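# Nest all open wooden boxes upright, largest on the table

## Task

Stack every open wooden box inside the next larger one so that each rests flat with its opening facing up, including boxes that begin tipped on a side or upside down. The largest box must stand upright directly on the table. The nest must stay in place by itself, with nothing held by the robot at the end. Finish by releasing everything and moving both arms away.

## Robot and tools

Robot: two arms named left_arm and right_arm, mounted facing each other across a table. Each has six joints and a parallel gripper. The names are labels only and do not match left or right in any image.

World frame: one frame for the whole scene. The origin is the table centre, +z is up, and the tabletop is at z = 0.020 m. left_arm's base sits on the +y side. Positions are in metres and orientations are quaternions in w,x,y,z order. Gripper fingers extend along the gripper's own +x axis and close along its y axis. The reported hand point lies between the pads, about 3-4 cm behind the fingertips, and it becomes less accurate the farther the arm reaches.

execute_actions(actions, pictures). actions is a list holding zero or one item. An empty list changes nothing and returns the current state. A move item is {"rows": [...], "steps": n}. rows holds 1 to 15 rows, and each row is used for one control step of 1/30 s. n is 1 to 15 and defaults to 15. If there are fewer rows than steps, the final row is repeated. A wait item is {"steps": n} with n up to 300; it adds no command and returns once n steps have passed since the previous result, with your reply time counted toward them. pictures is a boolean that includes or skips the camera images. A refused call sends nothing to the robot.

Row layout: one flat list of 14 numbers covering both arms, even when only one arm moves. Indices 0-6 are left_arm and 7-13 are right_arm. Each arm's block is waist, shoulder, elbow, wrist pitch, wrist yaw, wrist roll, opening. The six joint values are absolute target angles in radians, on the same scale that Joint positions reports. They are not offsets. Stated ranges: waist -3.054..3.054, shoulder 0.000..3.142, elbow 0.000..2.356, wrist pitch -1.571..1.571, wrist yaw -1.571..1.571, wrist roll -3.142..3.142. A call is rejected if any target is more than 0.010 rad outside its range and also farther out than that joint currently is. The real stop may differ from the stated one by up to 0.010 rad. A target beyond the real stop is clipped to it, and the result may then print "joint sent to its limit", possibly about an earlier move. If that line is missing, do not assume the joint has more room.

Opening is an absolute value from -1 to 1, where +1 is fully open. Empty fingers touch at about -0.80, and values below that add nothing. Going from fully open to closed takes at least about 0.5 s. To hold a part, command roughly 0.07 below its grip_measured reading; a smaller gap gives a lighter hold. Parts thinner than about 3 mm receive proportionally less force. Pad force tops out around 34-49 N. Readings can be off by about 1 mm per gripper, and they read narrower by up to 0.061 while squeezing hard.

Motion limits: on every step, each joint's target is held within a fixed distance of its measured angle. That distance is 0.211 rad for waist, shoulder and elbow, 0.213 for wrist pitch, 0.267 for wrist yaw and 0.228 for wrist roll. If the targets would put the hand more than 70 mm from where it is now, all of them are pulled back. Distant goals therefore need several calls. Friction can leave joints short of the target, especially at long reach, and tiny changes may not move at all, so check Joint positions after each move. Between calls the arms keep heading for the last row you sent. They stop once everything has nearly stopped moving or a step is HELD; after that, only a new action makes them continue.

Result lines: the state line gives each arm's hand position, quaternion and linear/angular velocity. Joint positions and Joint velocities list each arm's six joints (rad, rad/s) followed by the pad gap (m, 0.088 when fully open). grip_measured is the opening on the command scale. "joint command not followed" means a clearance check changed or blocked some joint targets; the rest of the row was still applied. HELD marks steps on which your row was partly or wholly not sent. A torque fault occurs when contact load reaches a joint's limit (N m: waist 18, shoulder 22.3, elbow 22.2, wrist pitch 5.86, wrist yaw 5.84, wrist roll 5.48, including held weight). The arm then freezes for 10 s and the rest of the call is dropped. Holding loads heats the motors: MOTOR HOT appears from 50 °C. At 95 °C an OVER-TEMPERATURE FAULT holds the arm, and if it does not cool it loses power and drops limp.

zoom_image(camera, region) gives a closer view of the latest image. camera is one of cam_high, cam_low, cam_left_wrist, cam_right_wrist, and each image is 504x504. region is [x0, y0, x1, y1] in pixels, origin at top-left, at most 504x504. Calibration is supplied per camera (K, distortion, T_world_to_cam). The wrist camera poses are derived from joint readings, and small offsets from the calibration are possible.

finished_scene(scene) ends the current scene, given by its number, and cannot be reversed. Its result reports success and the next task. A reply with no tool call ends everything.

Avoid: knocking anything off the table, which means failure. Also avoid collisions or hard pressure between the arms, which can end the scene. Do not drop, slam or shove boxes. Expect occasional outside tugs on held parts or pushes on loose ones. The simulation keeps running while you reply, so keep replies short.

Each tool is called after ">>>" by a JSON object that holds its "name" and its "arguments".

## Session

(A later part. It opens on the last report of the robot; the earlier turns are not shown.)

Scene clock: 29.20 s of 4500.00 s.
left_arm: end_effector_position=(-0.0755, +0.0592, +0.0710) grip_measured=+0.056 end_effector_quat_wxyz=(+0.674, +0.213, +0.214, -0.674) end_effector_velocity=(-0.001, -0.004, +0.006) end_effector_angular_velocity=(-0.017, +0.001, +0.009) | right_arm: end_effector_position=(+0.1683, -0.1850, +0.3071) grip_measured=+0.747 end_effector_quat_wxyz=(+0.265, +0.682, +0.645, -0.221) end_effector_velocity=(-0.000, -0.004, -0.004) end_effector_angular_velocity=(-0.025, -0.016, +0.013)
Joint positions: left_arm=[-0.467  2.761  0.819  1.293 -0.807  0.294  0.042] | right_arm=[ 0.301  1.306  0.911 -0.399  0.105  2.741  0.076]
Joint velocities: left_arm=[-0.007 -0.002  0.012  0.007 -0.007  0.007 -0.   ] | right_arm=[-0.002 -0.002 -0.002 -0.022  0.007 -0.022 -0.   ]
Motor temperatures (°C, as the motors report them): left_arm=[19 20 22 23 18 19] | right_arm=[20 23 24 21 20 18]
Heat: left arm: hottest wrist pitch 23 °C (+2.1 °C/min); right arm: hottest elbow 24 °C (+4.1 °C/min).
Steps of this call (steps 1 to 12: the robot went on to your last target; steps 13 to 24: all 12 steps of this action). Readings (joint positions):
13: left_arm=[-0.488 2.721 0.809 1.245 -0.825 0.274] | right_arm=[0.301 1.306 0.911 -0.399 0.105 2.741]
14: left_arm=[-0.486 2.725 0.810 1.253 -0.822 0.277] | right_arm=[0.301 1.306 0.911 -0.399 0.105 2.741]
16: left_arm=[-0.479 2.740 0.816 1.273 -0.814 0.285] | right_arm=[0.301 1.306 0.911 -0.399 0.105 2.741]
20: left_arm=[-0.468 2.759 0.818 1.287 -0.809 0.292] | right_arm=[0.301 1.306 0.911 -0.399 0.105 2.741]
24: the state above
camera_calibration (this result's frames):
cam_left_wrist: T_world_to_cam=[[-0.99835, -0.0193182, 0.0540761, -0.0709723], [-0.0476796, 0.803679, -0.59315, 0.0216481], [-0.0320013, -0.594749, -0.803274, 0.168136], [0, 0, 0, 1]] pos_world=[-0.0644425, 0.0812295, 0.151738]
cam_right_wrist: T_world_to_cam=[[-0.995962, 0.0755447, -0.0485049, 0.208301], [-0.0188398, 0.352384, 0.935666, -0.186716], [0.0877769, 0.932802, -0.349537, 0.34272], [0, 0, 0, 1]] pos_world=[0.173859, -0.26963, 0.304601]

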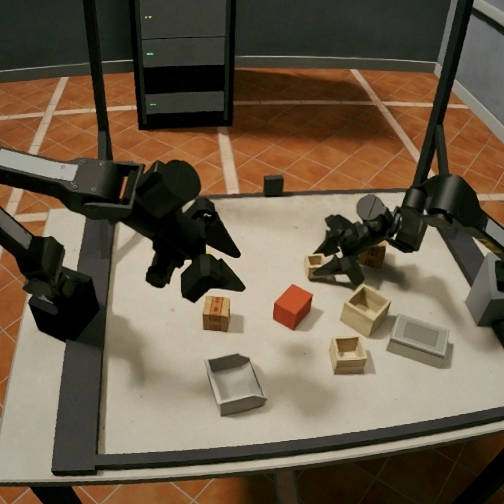

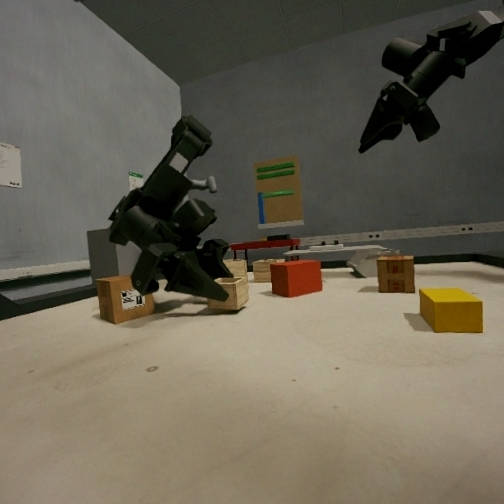

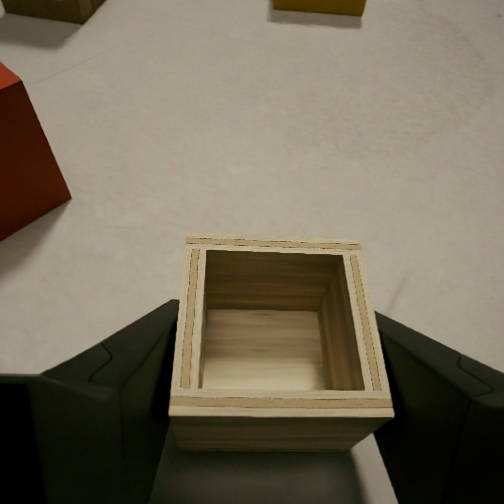

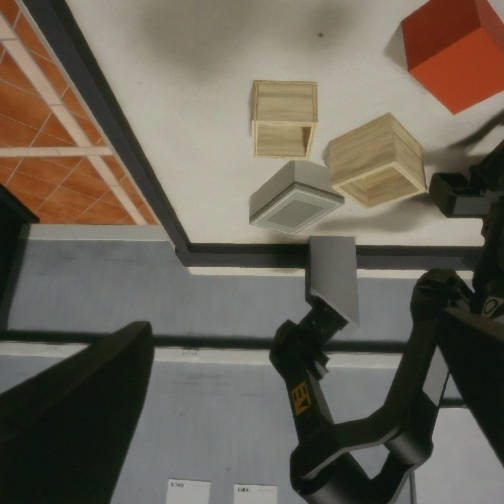

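>>> {"name": "execute_actions", "arguments": {"actions": [{"rows":[[-0.461,2.78,0.828,1.313,-0.797,0.303,-0.02,0.3,1.3,0.9,-0.4,0.11,2.74,0.75],[-0.461,2.78,0.828,1.313,-0.797,0.303,-0.02,0.3,1.3,0.9,-0.4,0.11,2.74,0.75],[-0.461,2.78,0.828,1.313,-0.797,0.303,-0.02,0.3,1.3,0.9,-0.4,0.11,2.74,0.75],[-0.461,2.78,0.828,1.313,-0.797,0.303,-0.02,0.3,1.3,0.9,-0.4,0.11,2.74,0.75],[-0.461,2.78,0.828,1.313,-0.797,0.303,-0.02,0.3,1.3,0.9,-0.4,0.11,2.74,0.75],[-0.461,2.78,0.828,1.313,-0.797,0.303,-0.02,0.3,1.3,0.9,-0.4,0.11,2.74,0.75],[-0.461,2.78,0.828,1.313,-0.797,0.303,-0.02,0.3,1.3,0.9,-0.4,0.11,2.74,0.75],[-0.461,2.78,0.828,1.313,-0.797,0.303,0.1,0.3,1.3,0.9,-0.4,0.11,2.74,0.75],[-0.461,2.78,0.828,1.313,-0.797,0.303,0.4,0.3,1.3,0.9,-0.4,0.11,2.74,0.75]]}], "pictures": false}}

>>> {"name": "execute_actions", "arguments": {"actions": [{"rows":[[-0.488,2.725,0.815,1.245,-0.822,0.275,0.4,0.3,1.3,0.9,-0.4,0.11,2.74,0.75],[-0.503,2.69,0.81,1.2,-0.835,0.26,0.4,0.3,1.3,0.9,-0.4,0.11,2.74,0.75],[-0.519,2.66,0.807,1.165,-0.847,0.245,0.4,0.3,1.3,0.9,-0.4,0.11,2.74,0.75],[-0.535,2.63,0.804,1.125,-0.859,0.23,0.4,0.3,1.3,0.9,-0.4,0.11,2.74,0.75],[-0.551,2.6,0.801,1.09,-0.871,0.215,0.4,0.3,1.3,0.9,-0.4,0.11,2.74,0.75],[-0.567,2.57,0.798,1.05,-0.883,0.2,0.4,0.3,1.3,0.9,-0.4,0.11,2.74,0.75],[-0.583,2.52,0.795,1.015,-0.895,0.186,0.4,0.3,1.3,0.9,-0.4,0.11,2.74,0.75],[-0.6,2.45,0.795,1.0,-0.895,0.186,0.4,0.3,1.3,0.9,-0.4,0.11,2.74,0.75],[-0.6,2.4,0.795,1.0,-0.895,0.186,0.4,0.3,1.3,0.9,-0.4,0.11,2.74,0.75]]}]}}

Scene clock: 30.97 s of 4500.00 s.
left_arm: end_effector_position=(-0.0756, +0.0590, +0.0682) grip_measured=+0.355 end_effector_quat_wxyz=(+0.675, +0.211, +0.214, -0.674) end_effector_velocity=(-0.000, -0.001, +0.004) end_effector_angular_velocity=(-0.011, -0.004, +0.003) | right_arm: end_effector_position=(+0.1683, -0.1850, +0.3071) grip_measured=+0.747 end_effector_quat_wxyz=(+0.265, +0.682, +0.645, -0.221) end_effector_velocity=(-0.003, -0.001, +0.001) end_effector_angular_velocity=(+0.005, +0.019, +0.010)
Joint positions: left_arm=[-0.461  2.774  0.822  1.31  -0.801  0.301  0.056] | right_arm=[ 0.301  1.306  0.911 -0.399  0.105  2.741  0.076]
Joint velocities: left_arm=[-0.007 -0.002  0.002  0.007 -0.007  0.007  0.02 ] | right_arm=[-0.002 -0.007 -0.002 -0.007 -0.022  0.007 -0.   ]
Motor temperatures (°C, as the motors report them): left_arm=[20 20 21 23 18 19] | right_arm=[20 23 24 21 20 18]
Heat: left arm: hottest wrist pitch 23 °C (+1.9 °C/min); right arm: hottest elbow 24 °C (+3.9 °C/min).
Steps of this call (steps 1 to 15: the robot went on to your last target; steps 16 to 38: nothing new was sent; steps 39 to 53: all 15 steps of this action). Readings (joint positions):
39: left_arm=[-0.467 2.763 0.820 1.297 -0.806 0.296] | right_arm=[0.301 1.306 0.911 -0.399 0.105 2.741]
40: left_arm=[-0.466 2.766 0.820 1.302 -0.804 0.297] | right_arm=[0.301 1.306 0.911 -0.399 0.105 2.741]
42: left_arm=[-0.464 2.770 0.822 1.305 -0.803 0.299] | right_arm=[0.301 1.306 0.911 -0.399 0.105 2.741]
46: left_arm=[-0.461 2.774 0.822 1.308 -0.802 0.300] | right_arm=[0.301 1.306 0.911 -0.399 0.105 2.741]
53: the state above

Scene clock: 31.47 s of 4500.00 s.
left_arm: end_effector_position=(-0.0599, +0.0384, +0.1818) grip_measured=+0.397 end_effector_quat_wxyz=(+0.694, +0.147, +0.214, -0.672) end_effector_velocity=(+0.010, +0.006, +0.001) end_effector_angular_velocity=(+0.075, -0.049, -0.012) | right_arm: end_effector_position=(+0.1683, -0.1850, +0.3071) grip_measured=+0.747 end_effector_quat_wxyz=(+0.265, +0.682, +0.645, -0.221) end_effector_velocity=(+0.002, +0.001, +0.001) end_effector_angular_velocity=(+0.006, -0.013, +0.010)
Joint positions: left_arm=[-0.596  2.409  0.802  1.015 -0.889  0.191  0.058] | right_arm=[ 0.301  1.306  0.911 -0.399  0.105  2.741  0.076]
Joint velocities: left_arm=[-0.002 -0.081 -0.007 -0.183 -0.037 -0.037  0.   ] | right_arm=[-0.007  0.002  0.002  0.007 -0.007 -0.022 -0.   ]
Motor temperatures (°C, as the motors report them): left_arm=[20 21 21 23 18 19] | right_arm=[20 23 24 21 20 18]
Heat: left arm: hottest wrist pitch 23 °C (+1.9 °C/min); right arm: hottest elbow 24 °C (+3.8 °C/min).
Steps of this call (steps 1 to 15: all 15 steps of this action). Readings (joint positions):
1: left_arm=[-0.462 2.771 0.822 1.302 -0.802 0.298] | right_arm=[0.301 1.306 0.911 -0.399 0.105 2.741]
2: left_arm=[-0.467 2.760 0.821 1.274 -0.808 0.290] | right_arm=[0.301 1.306 0.911 -0.399 0.105 2.741]
4: left_arm=[-0.487 2.723 0.814 1.213 -0.827 0.267] | right_arm=[0.301 1.306 0.911 -0.399 0.105 2.741]
8: left_arm=[-0.549 2.596 0.804 1.080 -0.868 0.216] | right_arm=[0.301 1.306 0.911 -0.399 0.105 2.741]
15: the state above
camera_calibration (this result's frames):
cam_left_wrist: T_world_to_cam=[[-0.988426, -0.0667728, 0.136217, -0.0742735], [-0.140812, 0.737909, -0.660047, 0.113914], [-0.0564429, -0.671589, -0.738771, 0.235048], [0, 0, 0, 1]] pos_world=[-0.0441067, 0.0688378, 0.258953]
cam_right_wrist: T_world_to_cam=[[-0.995962, 0.0755447, -0.0485049, 0.208301], [-0.0188398, 0.352384, 0.935666, -0.186716], [0.0877769, 0.932802, -0.349537, 0.34272], [0, 0, 0, 1]] pos_world=[0.173859, -0.26963, 0.304601]

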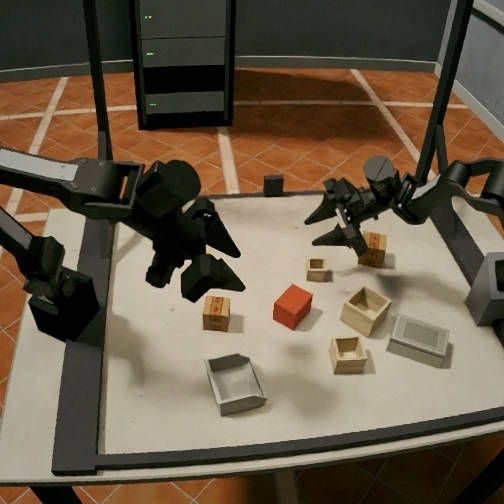

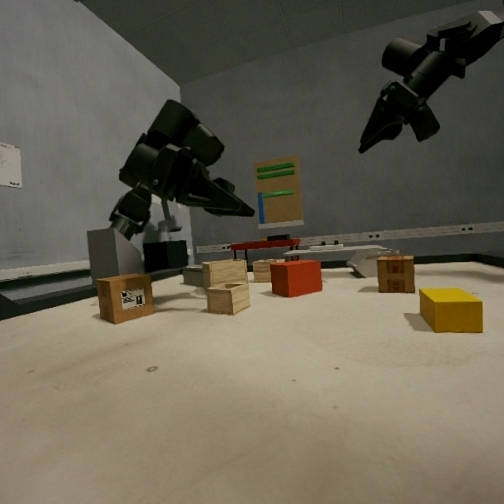

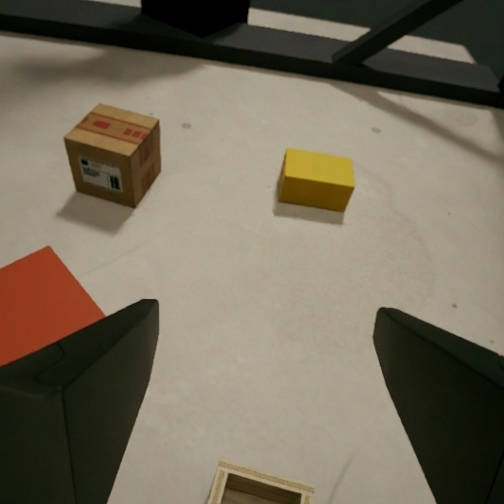

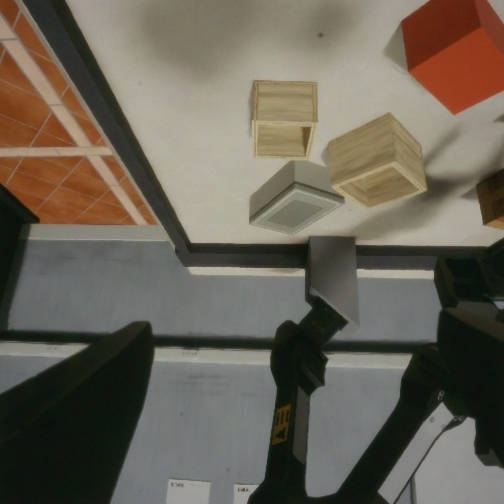

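>>> {"name": "execute_actions", "arguments": {"actions": [{"rows":[[-0.4,1.95,0.9,-0.99,-0.75,-0.13,-0.5,0.3,0.7,0.5,-0.4,0.11,2.74,0.75]]}], "pictures": false}}

>>> {"name": "execute_actions", "arguments": {"actions": [{"rows":[[-0.15,1.95,1.3,-0.99,-0.705,-0.13,-0.5,0.3,0.7,0.5,-0.4,0.11,2.74,0.75]]}], "pictures": false}}

>>> {"name": "execute_actions", "arguments": {"actions": [{"rows":[[-0.073,2.037,1.397,-0.995,-0.702,-0.133,-0.5,0.3,0.7,0.5,-0.4,0.11,2.74,0.75]]}]}}

Scene clock: 32.87 s of 4500.00 s.
left_arm: end_effector_position=(+0.0497, +0.0068, +0.2179) grip_measured=-0.490 end_effector_quat_wxyz=(+0.683, +0.131, +0.372, -0.615) end_effector_velocity=(-0.074, +0.201, -0.219) end_effector_angular_velocity=(+1.164, -0.646, -1.013) | right_arm: end_effector_position=(+0.1462, -0.2816, +0.3008) grip_measured=+0.747 end_effector_quat_wxyz=(+0.205, +0.727, +0.637, -0.152) end_effector_velocity=(-0.008, -0.019, -0.011) end_effector_angular_velocity=(+0.017, -0.006, +0.002)
Joint positions: left_arm=[-0.401  1.954  0.909  0.262 -0.756 -0.123  0.015] | right_arm=[ 0.301  0.715  0.521 -0.397  0.105  2.741  0.076]
Joint velocities: left_arm=[ 0.002 -0.002 -0.017 -1.692  0.037 -0.051 -0.004] | right_arm=[-0.002 -0.129 -0.076 -0.037 -0.007 -0.007 -0.   ]
Motor temperatures (°C, as the motors report them): left_arm=[20 21 22 23 18 19] | right_arm=[20 23 24 21 20 18]
Heat: left arm: hottest wrist pitch 23 °C (+1.8 °C/min); right arm: hottest elbow 24 °C (+3.7 °C/min).
Steps of this call (steps 1 to 27: the robot went on to your last target; steps 28 to 42: all 15 steps of this action). Readings (joint positions):
28: left_arm=[-0.588 2.391 0.804 0.971 -0.873 0.160] | right_arm=[0.301 1.283 0.887 -0.382 0.105 2.741]
29: left_arm=[-0.565 2.369 0.810 0.921 -0.846 0.118] | right_arm=[0.301 1.238 0.840 -0.385 0.105 2.741]
31: left_arm=[-0.502 2.303 0.833 0.842 -0.815 0.033] | right_arm=[0.301 1.118 0.729 -0.403 0.105 2.741]
35: left_arm=[-0.415 2.107 0.879 0.636 -0.773 -0.081] | right_arm=[0.301 0.903 0.559 -0.406 0.105 2.741]
42: the state above

Scene clock: 33.37 s of 4500.00 s.
left_arm: end_effector_position=(+0.1541, -0.0011, +0.1810) grip_measured=-0.497 end_effector_quat_wxyz=(+0.632, +0.308, +0.463, -0.540) end_effector_velocity=(-0.054, +0.281, -0.135) end_effector_angular_velocity=(+1.288, -0.291, -1.112) | right_arm: end_effector_position=(+0.1453, -0.2831, +0.2991) grip_measured=+0.747 end_effector_quat_wxyz=(+0.205, +0.727, +0.637, -0.152) end_effector_velocity=(-0.004, -0.000, -0.003) end_effector_angular_velocity=(-0.005, +0.005, +0.023)
Joint positions: left_arm=[-0.148  1.944  1.292 -0.505 -0.709 -0.129  0.015] | right_arm=[ 0.301  0.704  0.512 -0.398  0.105  2.741  0.076]
Joint velocities: left_arm=[-0.002  0.046 -0.007 -1.678  0.007 -0.007 -0.   ] | right_arm=[-0.002 -0.002 -0.007 -0.007 -0.022 -0.007 -0.   ]
Motor temperatures (°C, as the motors report them): left_arm=[20 21 22 23 18 19] | right_arm=[20 23 24 21 20 18]
Heat: left arm: hottest wrist pitch 23 °C (+1.8 °C/min); right arm: hottest elbow 24 °C (+3.6 °C/min).
Steps of this call (steps 1 to 15: all 15 steps of this action). Readings (joint positions):
1: left_arm=[-0.393 1.955 0.921 0.206 -0.744 -0.124] | right_arm=[0.301 0.712 0.518 -0.397 0.105 2.741]
2: left_arm=[-0.366 1.962 0.943 0.161 -0.732 -0.124] | right_arm=[0.301 0.711 0.516 -0.397 0.105 2.741]
4: left_arm=[-0.290 1.968 1.011 0.082 -0.724 -0.125] | right_arm=[0.301 0.708 0.513 -0.398 0.105 2.741]
8: left_arm=[-0.169 1.965 1.203 -0.123 -0.717 -0.127] | right_arm=[0.301 0.705 0.512 -0.398 0.105 2.741]
15: the state above

Scene clock: 33.87 s of 4500.00 s.
left_arm: end_effector_position=(+0.1700, +0.0641, +0.1394) grip_measured=-0.497 end_effector_quat_wxyz=(+0.502, +0.498, +0.501, -0.499) end_effector_velocity=(+0.003, +0.005, +0.008) end_effector_angular_velocity=(+0.024, +0.004, -0.022) | right_arm: end_effector_position=(+0.1453, -0.2832, +0.2992) grip_measured=+0.747 end_effector_quat_wxyz=(+0.205, +0.727, +0.637, -0.152) end_effector_velocity=(-0.002, +0.002, +0.000) end_effector_angular_velocity=(+0.010, +0.015, +0.012)
Joint positions: left_arm=[-0.069  2.031  1.387 -0.984 -0.705 -0.131  0.015] | right_arm=[ 0.301  0.704  0.512 -0.398  0.105  2.741  0.076]
Joint velocities: left_arm=[-0.007 -0.007  0.022 -0.066  0.007 -0.007  0.   ] | right_arm=[-0.002  0.002 -0.002  0.007 -0.022  0.007 -0.   ]
Motor temperatures (°C, as the motors report them): left_arm=[20 21 22 23 18 19] | right_arm=[20 23 24 21 20 18]
Heat: left arm: hottest wrist pitch 23 °C (+1.8 °C/min); right arm: hottest elbow 24 °C (+3.5 °C/min).
Steps of this call (steps 1 to 15: all 15 steps of this action). Readings (joint positions):
1: left_arm=[-0.144 1.957 1.302 -0.568 -0.706 -0.129] | right_arm=[0.301 0.704 0.512 -0.398 0.105 2.741]
2: left_arm=[-0.133 1.975 1.323 -0.620 -0.706 -0.129] | right_arm=[0.301 0.704 0.512 -0.398 0.105 2.741]
4: left_arm=[-0.102 2.009 1.360 -0.722 -0.705 -0.130] | right_arm=[0.301 0.704 0.512 -0.398 0.105 2.741]
8: left_arm=[-0.070 2.027 1.376 -0.915 -0.705 -0.130] | right_arm=[0.301 0.704 0.512 -0.398 0.105 2.741]
15: the state above
camera_calibration (this result's frames):
cam_left_wrist: T_world_to_cam=[[-0.99813, -0.0587365, 0.0169172, 0.178165], [-0.0504701, 0.948088, 0.313978, -0.0652127], [-0.034481, 0.312537, -0.949279, 0.196536], [0, 0, 0, 1]] pos_world=[0.181318, 0.0108674, 0.204029]
cam_right_wrist: T_world_to_cam=[[-0.986979, 0.146234, -0.0669985, 0.216666], [-0.0416749, 0.169824, 0.984593, -0.208135], [0.155359, 0.974564, -0.161518, 0.37933], [0, 0, 0, 1]] pos_world=[0.146239, -0.366019, 0.280713]

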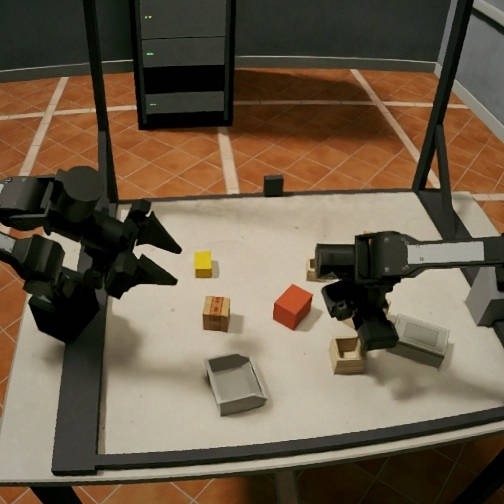

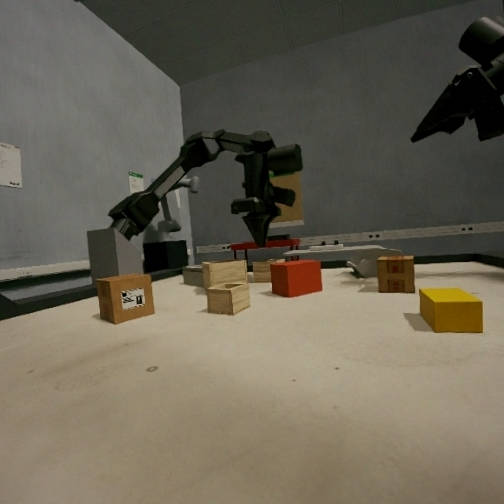

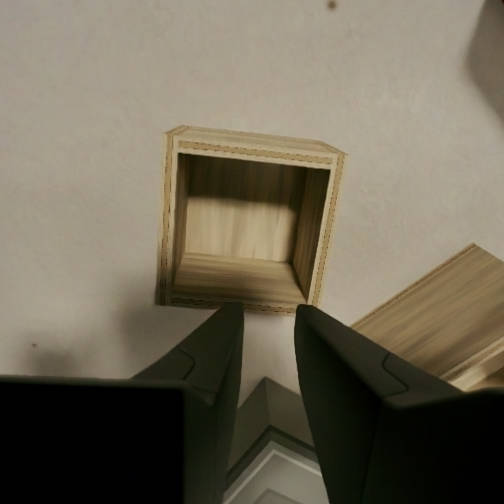

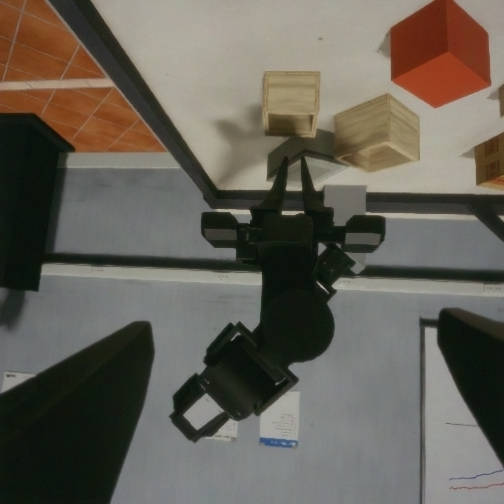

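>>> {"name": "execute_actions", "arguments": {"actions": [{"rows":[[-0.032,2.092,1.457,-0.955,-0.706,-0.02,-0.5,0.3,0.7,0.5,-0.4,0.11,2.74,0.75]],"steps":10}], "pictures": false}}

>>> {"name": "execute_actions", "arguments": {"actions": [{"rows":[[-0.02,2.098,1.435,-0.93,-0.706,-0.008,-0.5,0.3,0.7,0.5,-0.4,0.11,2.74,0.75],[-0.009,2.104,1.422,-0.9,-0.706,0.007,-0.5,0.3,0.7,0.5,-0.4,0.11,2.74,0.75],[0.002,2.11,1.409,-0.872,-0.706,0.022,-0.5,0.3,0.7,0.5,-0.4,0.11,2.74,0.75],[0.013,2.116,1.396,-0.844,-0.706,0.037,-0.5,0.3,0.7,0.5,-0.4,0.11,2.74,0.75],[0.024,2.122,1.384,-0.816,-0.706,0.052,-0.5,0.3,0.7,0.5,-0.4,0.11,2.74,0.75],[0.035,2.129,1.372,-0.788,-0.706,0.067,-0.5,0.3,0.7,0.5,-0.4,0.11,2.74,0.75]]}]}}

Scene clock: 35.73 s of 4500.00 s.
left_arm: end_effector_position=(+0.1758, +0.0487, +0.1262) grip_measured=-0.497 end_effector_quat_wxyz=(+0.486, +0.512, +0.488, -0.513) end_effector_velocity=(+0.002, -0.010, +0.003) end_effector_angular_velocity=(-0.023, -0.006, -0.006) | right_arm: end_effector_position=(+0.1453, -0.2832, +0.2992) grip_measured=+0.747 end_effector_quat_wxyz=(+0.205, +0.727, +0.637, -0.152) end_effector_velocity=(-0.001, +0.000, +0.002) end_effector_angular_velocity=(+0.014, -0.011, +0.019)
Joint positions: left_arm=[-0.031  2.084  1.445 -0.959 -0.705 -0.027  0.015] | right_arm=[ 0.301  0.704  0.512 -0.398  0.105  2.741  0.076]
Joint velocities: left_arm=[-0.002  0.012  0.032  0.007 -0.007  0.022 -0.   ] | right_arm=[-0.007 -0.007 -0.002  0.007 -0.022 -0.022  0.   ]
Motor temperatures (°C, as the motors report them): left_arm=[21 21 22 23 18 19] | right_arm=[20 23 24 21 20 18]
Heat: left arm: hottest wrist pitch 23 °C (+1.7 °C/min); right arm: hottest elbow 24 °C (+3.4 °C/min).
Steps of this call (steps 1 to 15: the robot went on to your last target; steps 16 to 46: nothing new was sent; steps 47 to 56: all 10 steps of this action). Readings (joint positions):
47: left_arm=[-0.068 2.038 1.395 -0.993 -0.705 -0.113] | right_arm=[0.301 0.704 0.512 -0.398 0.105 2.741]
48: left_arm=[-0.062 2.049 1.409 -0.984 -0.705 -0.086] | right_arm=[0.301 0.704 0.512 -0.398 0.105 2.741]
50: left_arm=[-0.047 2.070 1.433 -0.965 -0.705 -0.055] | right_arm=[0.301 0.704 0.512 -0.398 0.105 2.741]
54: left_arm=[-0.031 2.083 1.443 -0.961 -0.705 -0.031] | right_arm=[0.301 0.704 0.512 -0.398 0.105 2.741]
56: the state above

Scene clock: 36.23 s of 4500.00 s.
left_arm: end_effector_position=(+0.1756, +0.0478, +0.0862) grip_measured=-0.497 end_effector_quat_wxyz=(+0.486, +0.512, +0.488, -0.513) end_effector_velocity=(+0.002, -0.004, +0.002) end_effector_angular_velocity=(-0.022, -0.007, -0.006) | right_arm: end_effector_position=(+0.1453, -0.2832, +0.2992) grip_measured=+0.747 end_effector_quat_wxyz=(+0.205, +0.727, +0.637, -0.152) end_effector_velocity=(-0.001, -0.001, -0.002) end_effector_angular_velocity=(-0.006, -0.002, +0.010)
Joint positions: left_arm=[ 0.037  2.126  1.377 -0.793 -0.705  0.063  0.015] | right_arm=[ 0.301  0.704  0.512 -0.398  0.105  2.741  0.076]
Joint velocities: left_arm=[-0.002 -0.007 -0.002  0.022 -0.007  0.022 -0.   ] | right_arm=[-0.002 -0.002 -0.002 -0.007 -0.007 -0.007 -0.   ]
Motor temperatures (°C, as the motors report them): left_arm=[21 21 22 23 18 19] | right_arm=[20 23 24 21 20 18]
Heat: left arm: hottest wrist pitch 23 °C (+1.7 °C/min); right arm: hottest elbow 24 °C (+3.3 °C/min).
Steps of this call (steps 1 to 15: all 15 steps of this action). Readings (joint positions):
1: left_arm=[-0.030 2.085 1.445 -0.955 -0.705 -0.023] | right_arm=[0.301 0.704 0.512 -0.398 0.105 2.741]
2: left_arm=[-0.028 2.086 1.444 -0.943 -0.705 -0.016] | right_arm=[0.301 0.704 0.512 -0.398 0.105 2.741]
4: left_arm=[-0.018 2.091 1.433 -0.903 -0.705 0.003] | right_arm=[0.301 0.704 0.512 -0.398 0.105 2.741]
8: left_arm=[0.022 2.113 1.395 -0.826 -0.705 0.046] | right_arm=[0.301 0.704 0.512 -0.398 0.105 2.741]
15: the state above
camera_calibration (this result's frames):
cam_left_wrist: T_world_to_cam=[[-0.999828, -0.00174318, 0.0184381, 0.181189], [0.00421099, 0.948088, 0.31798, -0.0427528], [-0.0180353, 0.318003, -0.947918, 0.147963], [0, 0, 0, 1]] pos_world=[0.184007, -0.00620333, 0.150511]
cam_right_wrist: T_world_to_cam=[[-0.986979, 0.146234, -0.0669985, 0.216666], [-0.0416749, 0.169824, 0.984593, -0.208135], [0.155359, 0.974564, -0.161518, 0.37933], [0, 0, 0, 1]] pos_world=[0.146239, -0.366019, 0.280713]

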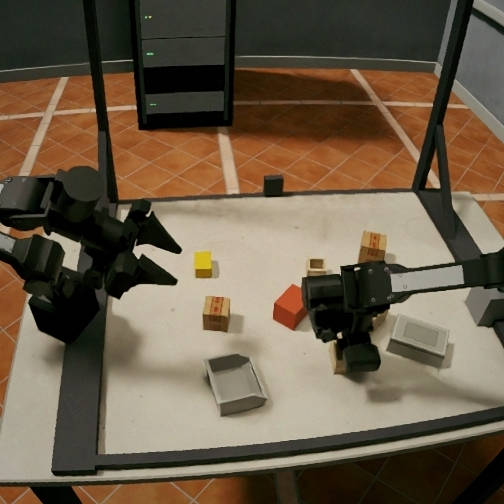

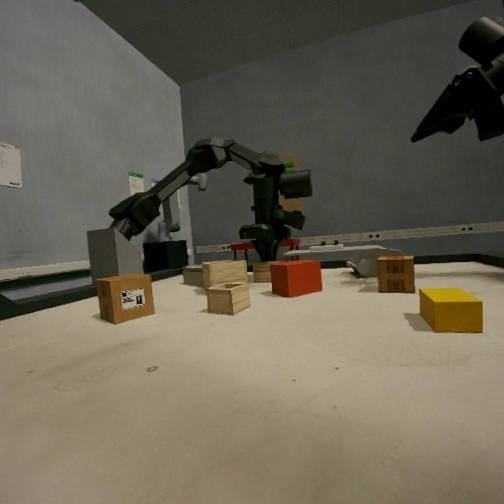

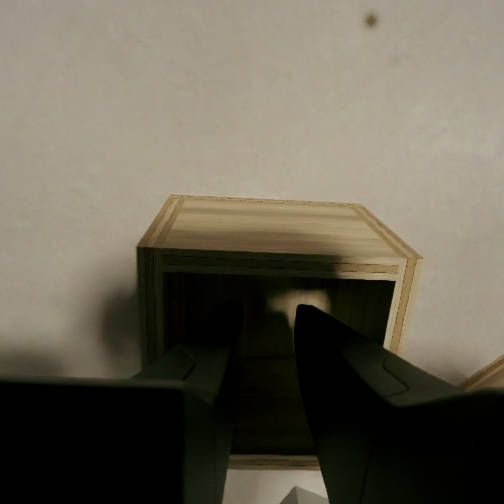

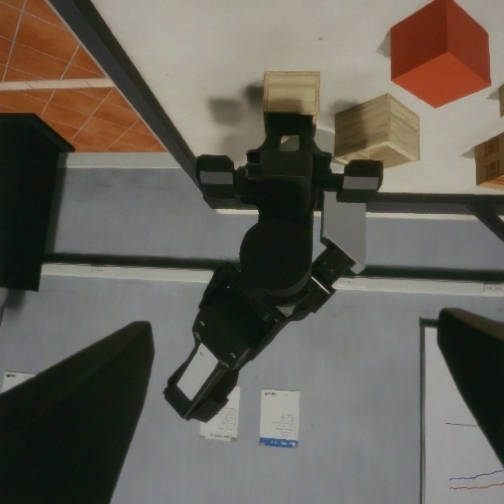

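>>> {"name": "execute_actions", "arguments": {"actions": [{"rows":[[0.035,2.129,1.372,-0.788,-0.706,0.067,-0.35,0.3,0.7,0.5,-0.4,0.11,2.74,0.75],[0.035,2.129,1.372,-0.788,-0.706,0.067,-0.25,0.3,0.7,0.5,-0.4,0.11,2.74,0.75],[0.035,2.129,1.372,-0.788,-0.706,0.067,-0.12,0.3,0.7,0.5,-0.4,0.11,2.74,0.75]],"steps":12}]}}

Scene clock: 37.10 s of 4500.00 s.
left_arm: end_effector_position=(+0.1756, +0.0475, +0.0861) grip_measured=-0.174 end_effector_quat_wxyz=(+0.486, +0.512, +0.488, -0.513) end_effector_velocity=(-0.001, +0.004, +0.002) end_effector_angular_velocity=(+0.012, -0.007, -0.013) | right_arm: end_effector_position=(+0.1453, -0.2832, +0.2992) grip_measured=+0.747 end_effector_quat_wxyz=(+0.205, +0.727, +0.637, -0.152) end_effector_velocity=(+0.000, -0.002, -0.004) end_effector_angular_velocity=(-0.016, -0.007, -0.001)
Joint positions: left_arm=[ 0.037  2.126  1.377 -0.79  -0.705  0.065  0.03 ] | right_arm=[ 0.301  0.704  0.512 -0.398  0.105  2.741  0.076]
Joint velocities: left_arm=[-0.007 -0.002 -0.002 -0.022 -0.007 -0.007 -0.   ] | right_arm=[-0.002 -0.002 -0.007 -0.007  0.007 -0.007 -0.   ]
Motor temperatures (°C, as the motors report them): left_arm=[21 21 22 23 18 19] | right_arm=[20 23 24 21 20 18]
Heat: left arm: hottest wrist pitch 23 °C (+1.6 °C/min); right arm: hottest elbow 24 °C (+3.2 °C/min).
Steps of this call (steps 1 to 14: the robot went on to your last target; steps 15 to 26: all 12 steps of this action). Readings (joint positions):
15: left_arm=[0.037 2.126 1.377 -0.790 -0.705 0.065] | right_arm=[0.301 0.704 0.512 -0.398 0.105 2.741]
16: left_arm=[0.037 2.126 1.377 -0.790 -0.705 0.065] | right_arm=[0.301 0.704 0.512 -0.398 0.105 2.741]
18: left_arm=[0.037 2.126 1.377 -0.790 -0.705 0.065] | right_arm=[0.301 0.704 0.512 -0.398 0.105 2.741]
22: left_arm=[0.037 2.126 1.377 -0.790 -0.705 0.065] | right_arm=[0.301 0.704 0.512 -0.398 0.105 2.741]
26: the state above
camera_calibration (this result's frames):
cam_left_wrist: T_world_to_cam=[[-0.99983, -0.00129214, 0.0184201, 0.181121], [0.00460176, 0.94864, 0.316325, -0.0423354], [-0.0178828, 0.316356, -0.948472, 0.148118], [0, 0, 0, 1]] pos_world=[0.183934, -0.00646302, 0.150542]
cam_right_wrist: T_world_to_cam=[[-0.986979, 0.146234, -0.0669985, 0.216666], [-0.0416749, 0.169824, 0.984593, -0.208135], [0.155359, 0.974564, -0.161518, 0.37933], [0, 0, 0, 1]] pos_world=[0.146239, -0.366019, 0.280713]

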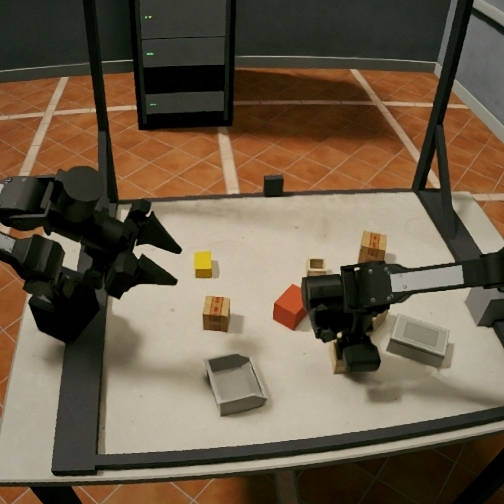

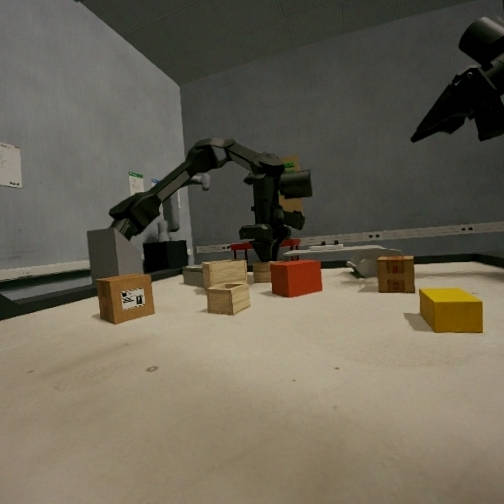

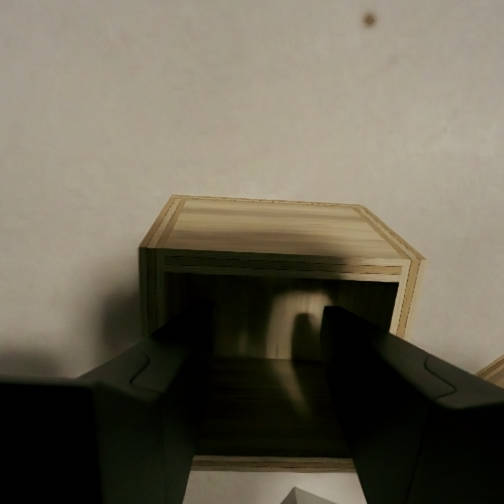

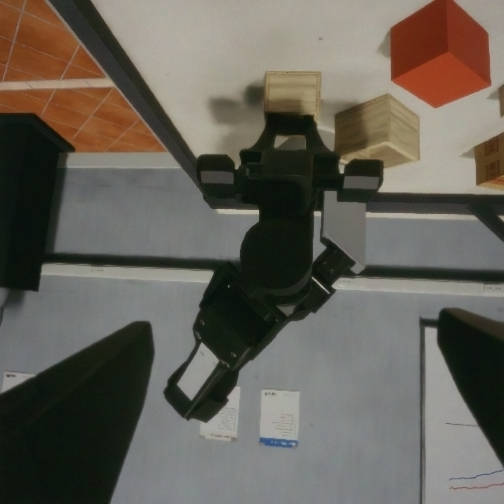

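>>> {"name": "execute_actions", "arguments": {"actions": [{"rows":[[0.035,2.129,1.372,-0.788,-0.706,0.067,-0.095,0.3,0.7,0.5,-0.4,0.11,2.74,0.75],[0.035,2.129,1.372,-0.788,-0.706,0.067,-0.095,0.3,0.7,0.5,-0.4,0.11,2.74,0.75],[0.02,2.113,1.4,-0.83,-0.706,0.045,-0.095,0.3,0.7,0.5,-0.4,0.11,2.74,0.75],[0.004,2.103,1.418,-0.873,-0.706,0.022,-0.095,0.3,0.7,0.5,-0.4,0.11,2.74,0.75],[-0.013,2.094,1.437,-0.915,-0.706,0,-0.095,0.3,0.7,0.5,-0.4,0.11,2.74,0.75],[-0.03,2.085,1.457,-0.958,-0.706,-0.023,-0.095,0.3,0.7,0.5,-0.4,0.11,2.74,0.75],[-0.047,2.08,1.48,-1.0,-0.706,-0.045,-0.095,0.3,0.7,0.5,-0.4,0.11,2.74,0.75],[-0.064,2.075,1.505,-1.045,-0.706,-0.07,-0.095,0.3,0.7,0.5,-0.4,0.11,2.74,0.75],[-0.08,2.07,1.53,-1.09,-0.706,-0.09,-0.095,0.3,0.7,0.5,-0.4,0.11,2.74,0.75],[-0.1,2.06,1.555,-1.135,-0.704,-0.11,-0.095,0.3,0.7,0.5,-0.4,0.11,2.74,0.75]]}], "pictures": false}}

>>> {"name": "execute_actions", "arguments": {"actions": [{"rows":[[-0.13,2.06,1.53,-1.125,-0.7,-0.3,-0.095,0.3,0.7,0.5,-0.4,0.11,2.74,0.75],[-0.155,2.06,1.5,-1.115,-0.696,-0.4,-0.095,0.3,0.7,0.5,-0.4,0.11,2.74,0.75],[-0.18,2.06,1.47,-1.1,-0.692,-0.5,-0.095,0.3,0.7,0.5,-0.4,0.11,2.74,0.75],[-0.205,2.06,1.44,-1.09,-0.688,-0.6,-0.095,0.3,0.7,0.5,-0.4,0.11,2.74,0.75],[-0.23,2.06,1.41,-1.08,-0.684,-0.7,-0.095,0.3,0.7,0.5,-0.4,0.11,2.74,0.75],[-0.255,2.06,1.38,-1.07,-0.68,-0.8,-0.095,0.3,0.7,0.5,-0.4,0.11,2.74,0.75],[-0.28,2.06,1.35,-1.06,-0.676,-0.9,-0.095,0.3,0.7,0.5,-0.4,0.11,2.74,0.75],[-0.3,2.065,1.32,-1.045,-0.67,-1.0,-0.095,0.3,0.7,0.5,-0.4,0.11,2.74,0.75],[-0.32,2.07,1.29,-1.03,-0.665,-1.11,-0.095,0.3,0.7,0.5,-0.4,0.11,2.74,0.75],[-0.33,2.075,1.265,-1.02,-0.66,-1.11,-0.095,0.3,0.7,0.5,-0.4,0.11,2.74,0.75],[-0.337,2.082,1.242,-1.008,-0.658,-1.113,-0.095,0.3,0.7,0.5,-0.4,0.11,2.74,0.75]]}], "pictures": false}}

>>> {"name": "execute_actions", "arguments": {"actions": [{"steps":12}]}}

Scene clock: 39.73 s of 4500.00 s.
left_arm: end_effector_position=(+0.1768, +0.0445, +0.1659) grip_measured=-0.174 end_effector_quat_wxyz=(+0.491, +0.508, +0.484, -0.517) end_effector_velocity=(+0.026, -0.003, +0.068) end_effector_angular_velocity=(-0.060, -0.001, +0.060) | right_arm: end_effector_position=(+0.1453, -0.2832, +0.2992) grip_measured=+0.747 end_effector_quat_wxyz=(+0.205, +0.727, +0.637, -0.152) end_effector_velocity=(-0.000, +0.000, +0.001) end_effector_angular_velocity=(+0.008, -0.004, +0.005)
Joint positions: left_arm=[-0.096  2.064  1.543 -1.109 -0.705 -0.097  0.03 ] | right_arm=[ 0.301  0.704  0.512 -0.398  0.105  2.741  0.076]
Joint velocities: left_arm=[-0.066 -0.095  0.139 -0.212 -0.007 -0.095 -0.   ] | right_arm=[-0.002 -0.002 -0.002  0.007 -0.007 -0.007 -0.   ]
Motor temperatures (°C, as the motors report them): left_arm=[22 22 22 23 18 19] | right_arm=[20 22 24 21 20 18]
Heat: left arm: hottest wrist pitch 23 °C (+1.5 °C/min); right arm: hottest elbow 24 °C (+3.0 °C/min).
Steps of this call (steps 1 to 15: the robot went on to your last target; steps 16 to 64: nothing new was sent; steps 65 to 79: all 15 steps of this action). Readings (joint positions):
65: left_arm=[0.037 2.126 1.377 -0.790 -0.705 0.065] | right_arm=[0.301 0.704 0.512 -0.398 0.105 2.741]
66: left_arm=[0.037 2.126 1.377 -0.790 -0.705 0.065] | right_arm=[0.301 0.704 0.512 -0.398 0.105 2.741]
68: left_arm=[0.035 2.126 1.383 -0.811 -0.705 0.055] | right_arm=[0.301 0.704 0.512 -0.398 0.105 2.741]
72: left_arm=[-0.006 2.115 1.433 -0.939 -0.705 -0.011] | right_arm=[0.301 0.704 0.512 -0.398 0.105 2.741]
79: the state above

Scene clock: 40.23 s of 4500.00 s.
left_arm: end_effector_position=(+0.0786, +0.1090, +0.1624) grip_measured=-0.174 end_effector_quat_wxyz=(+0.608, +0.360, +0.609, -0.361) end_effector_velocity=(-0.024, +0.060, -0.052) end_effector_angular_velocity=(+0.139, -0.082, +1.439) | right_arm: end_effector_position=(+0.1453, -0.2832, +0.2992) grip_measured=+0.747 end_effector_quat_wxyz=(+0.205, +0.727, +0.637, -0.152) end_effector_velocity=(-0.001, -0.001, -0.002) end_effector_angular_velocity=(-0.006, -0.002, +0.010)
Joint positions: left_arm=[-0.33   2.08   1.26  -1.021 -0.661 -0.961  0.03 ] | right_arm=[ 0.301  0.704  0.512 -0.398  0.105  2.741  0.076]
Joint velocities: left_arm=[-0.022  0.066 -0.217  0.066 -0.007 -1.59  -0.   ] | right_arm=[-0.002 -0.002 -0.002 -0.007 -0.007 -0.007 -0.   ]
Motor temperatures (°C, as the motors report them): left_arm=[22 22 22 23 18 19] | right_arm=[20 22 24 21 20 18]
Heat: left arm: hottest wrist pitch 23 °C (+1.5 °C/min); right arm: hottest elbow 24 °C (+3.0 °C/min).
Steps of this call (steps 1 to 15: all 15 steps of this action). Readings (joint positions):
1: left_arm=[-0.098 2.062 1.544 -1.114 -0.705 -0.135] | right_arm=[0.301 0.704 0.512 -0.398 0.105 2.741]
2: left_arm=[-0.103 2.062 1.540 -1.115 -0.705 -0.196] | right_arm=[0.301 0.704 0.512 -0.398 0.105 2.741]
4: left_arm=[-0.128 2.062 1.511 -1.109 -0.705 -0.315] | right_arm=[0.301 0.704 0.512 -0.398 0.105 2.741]
8: left_arm=[-0.226 2.062 1.406 -1.077 -0.686 -0.552] | right_arm=[0.301 0.704 0.512 -0.398 0.105 2.741]
15: the state above

Scene clock: 40.63 s of 4500.00 s.
left_arm: end_effector_position=(+0.0773, +0.1110, +0.1598) grip_measured=-0.174 end_effector_quat_wxyz=(+0.632, +0.316, +0.634, -0.315) end_effector_velocity=(+0.000, +0.001, +0.002) end_effector_angular_velocity=(-0.003, -0.009, +0.012) | right_arm: end_effector_position=(+0.1453, -0.2832, +0.2992) grip_measured=+0.747 end_effector_quat_wxyz=(+0.205, +0.727, +0.637, -0.152) end_effector_velocity=(-0.001, -0.001, -0.001) end_effector_angular_velocity=(-0.001, -0.002, +0.008)
Joint positions: left_arm=[-0.33   2.082  1.248 -1.011 -0.661 -1.108  0.03 ] | right_arm=[ 0.301  0.704  0.512 -0.398  0.105  2.741  0.076]
Joint velocities: left_arm=[-0.007 -0.002 -0.002 -0.007 -0.007 -0.022  0.   ] | right_arm=[-0.002 -0.007 -0.002 -0.007 -0.007 -0.007 -0.   ]
Motor temperatures (°C, as the motors report them): left_arm=[22 22 22 23 18 19] | right_arm=[20 22 24 21 20 18]
Heat: left arm: hottest wrist pitch 23 °C (+1.5 °C/min); right arm: hottest elbow 24 °C (+3.0 °C/min).
Steps of this call (steps 1 to 12: the robot went on to your last target). Readings (joint positions):
1: left_arm=[-0.330 2.082 1.255 -1.018 -0.661 -1.004] | right_arm=[0.301 0.704 0.512 -0.398 0.105 2.741]
2: left_arm=[-0.330 2.082 1.251 -1.016 -0.661 -1.035] | right_arm=[0.301 0.704 0.512 -0.398 0.105 2.741]
4: left_arm=[-0.330 2.082 1.250 -1.013 -0.661 -1.072] | right_arm=[0.301 0.704 0.512 -0.398 0.105 2.741]
8: left_arm=[-0.330 2.082 1.248 -1.012 -0.661 -1.100] | right_arm=[0.301 0.704 0.512 -0.398 0.105 2.741]
12: the state above
camera_calibration (this result's frames):
cam_left_wrist: T_world_to_cam=[[-0.765037, -0.643832, 0.0140996, 0.135477], [-0.607043, 0.728284, 0.317964, -0.0539903], [-0.214984, 0.234695, -0.947998, 0.220355], [0, 0, 0, 1]] pos_world=[0.118243, 0.0748283, 0.224153]
cam_right_wrist: T_world_to_cam=[[-0.986979, 0.146234, -0.0669985, 0.216666], [-0.0416749, 0.169824, 0.984593, -0.208135], [0.155359, 0.974564, -0.161518, 0.37933], [0, 0, 0, 1]] pos_world=[0.146239, -0.366019, 0.280713]

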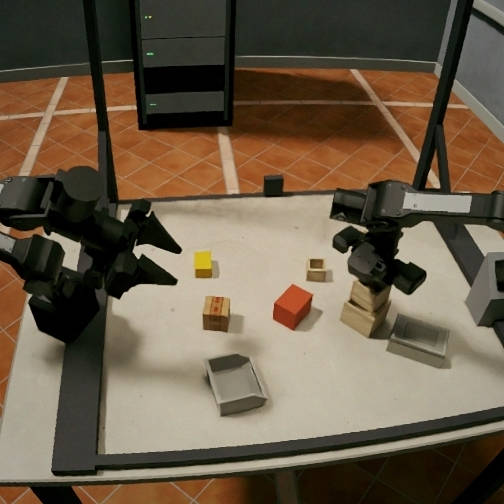

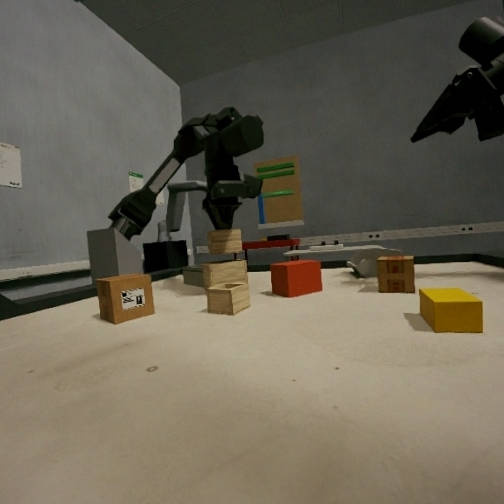

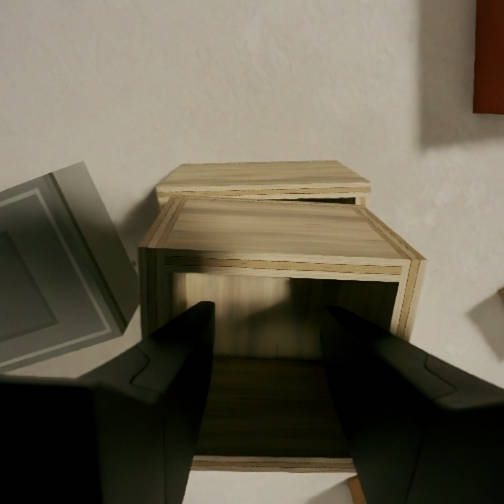

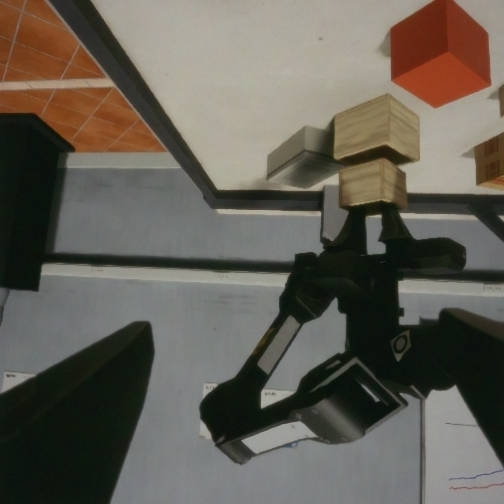

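>>> {"name": "execute_actions", "arguments": {"actions": [{"rows":[[-0.326,2.093,1.222,-0.971,-0.665,-1.177,-0.095,0.3,0.7,0.5,-0.4,0.11,2.74,0.75]],"steps":12}]}}

>>> {"name": "zoom_image", "arguments": {"camera": "cam_left_wrist", "region": [130,140,430,280]}}

Scene clock: 41.87 s of 4500.00 s.
left_arm: end_effector_position=(+0.0741, +0.1116, +0.1535) grip_measured=-0.174 end_effector_quat_wxyz=(+0.643, +0.290, +0.645, -0.292) end_effector_velocity=(+0.000, -0.000, +0.003) end_effector_angular_velocity=(-0.006, -0.007, +0.015) | right_arm: end_effector_position=(+0.1453, -0.2832, +0.2992) grip_measured=+0.747 end_effector_quat_wxyz=(+0.205, +0.727, +0.637, -0.152) end_effector_velocity=(-0.001, +0.001, +0.000) end_effector_angular_velocity=(+0.004, -0.004, +0.011)
Joint positions: left_arm=[-0.326  2.088  1.228 -0.974 -0.661 -1.173  0.03 ] | right_arm=[ 0.301  0.704  0.512 -0.398  0.105  2.741  0.076]
Joint velocities: left_arm=[-0.007 -0.002  0.002 -0.007 -0.007 -0.022 -0.   ] | right_arm=[ 0.002  0.002 -0.002  0.007 -0.007 -0.007  0.   ]
Motor temperatures (°C, as the motors report them): left_arm=[22 22 22 22 18 19] | right_arm=[20 22 24 21 20 18]
Heat: left arm: hottest waist 22 °C (+0.0 °C/min); right arm: hottest elbow 24 °C (+2.9 °C/min).
Steps of this call (steps 1 to 25: the robot went on to your last target; steps 26 to 37: all 12 steps of this action). Readings (joint positions):
26: left_arm=[-0.330 2.082 1.245 -1.004 -0.661 -1.122] | right_arm=[0.301 0.704 0.512 -0.398 0.105 2.741]
27: left_arm=[-0.330 2.082 1.241 -0.994 -0.661 -1.138] | right_arm=[0.301 0.704 0.512 -0.398 0.105 2.741]
29: left_arm=[-0.329 2.084 1.235 -0.984 -0.661 -1.156] | right_arm=[0.301 0.704 0.512 -0.398 0.105 2.741]
33: left_arm=[-0.326 2.088 1.228 -0.977 -0.661 -1.170] | right_arm=[0.301 0.704 0.512 -0.398 0.105 2.741]
37: the state above
camera_calibration (this result's frames):
cam_left_wrist: T_world_to_cam=[[-0.714452, -0.699423, 0.0191516, 0.135187], [-0.65904, 0.681891, 0.317319, -0.0452327], [-0.234999, 0.214087, -0.948126, 0.21737], [0, 0, 0, 1]] pos_world=[0.117856, 0.0788606, 0.217858]
cam_right_wrist: T_world_to_cam=[[-0.986979, 0.146234, -0.0669985, 0.216666], [-0.0416749, 0.169824, 0.984593, -0.208135], [0.155359, 0.974564, -0.161518, 0.37933], [0, 0, 0, 1]] pos_world=[0.146239, -0.366019, 0.280713]

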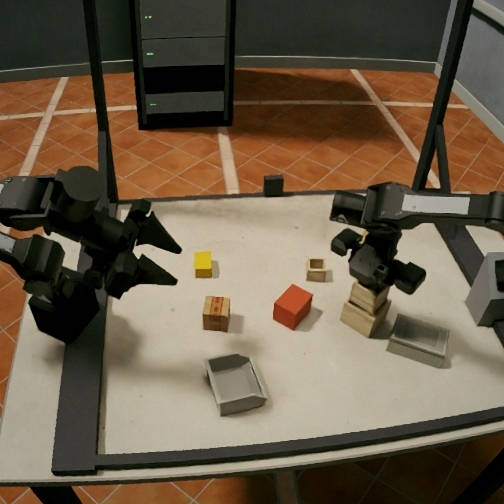

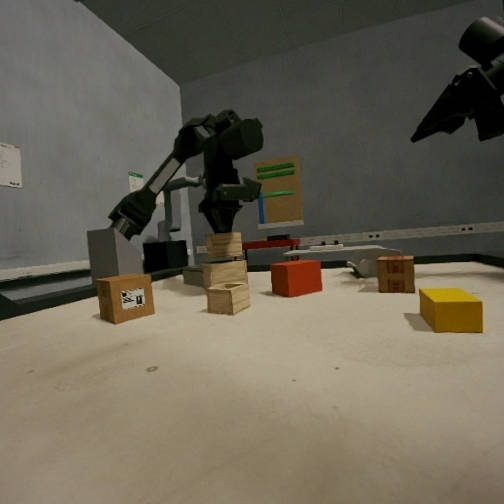

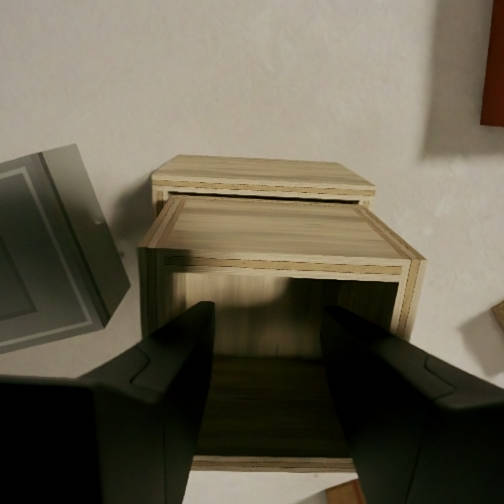

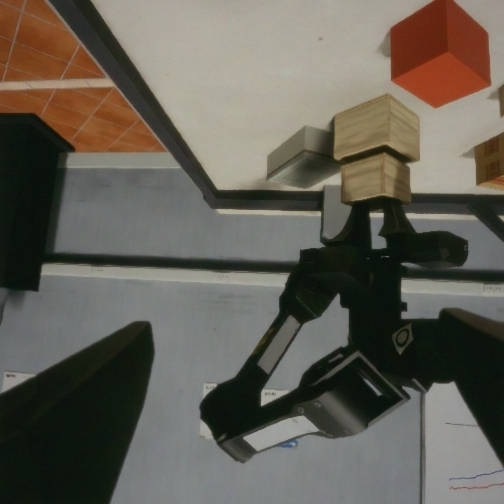

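Region (130, 140, 430, 280) of cam_left_wrist's 504x504 image, scaled by 1.680, with more detail than that image has; it fills the top 235 rows of this view, and the rest is white.

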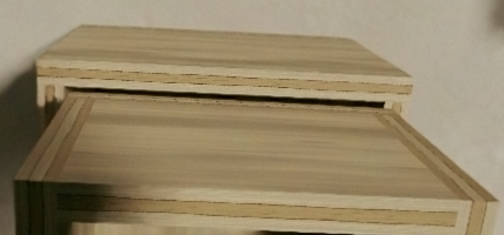

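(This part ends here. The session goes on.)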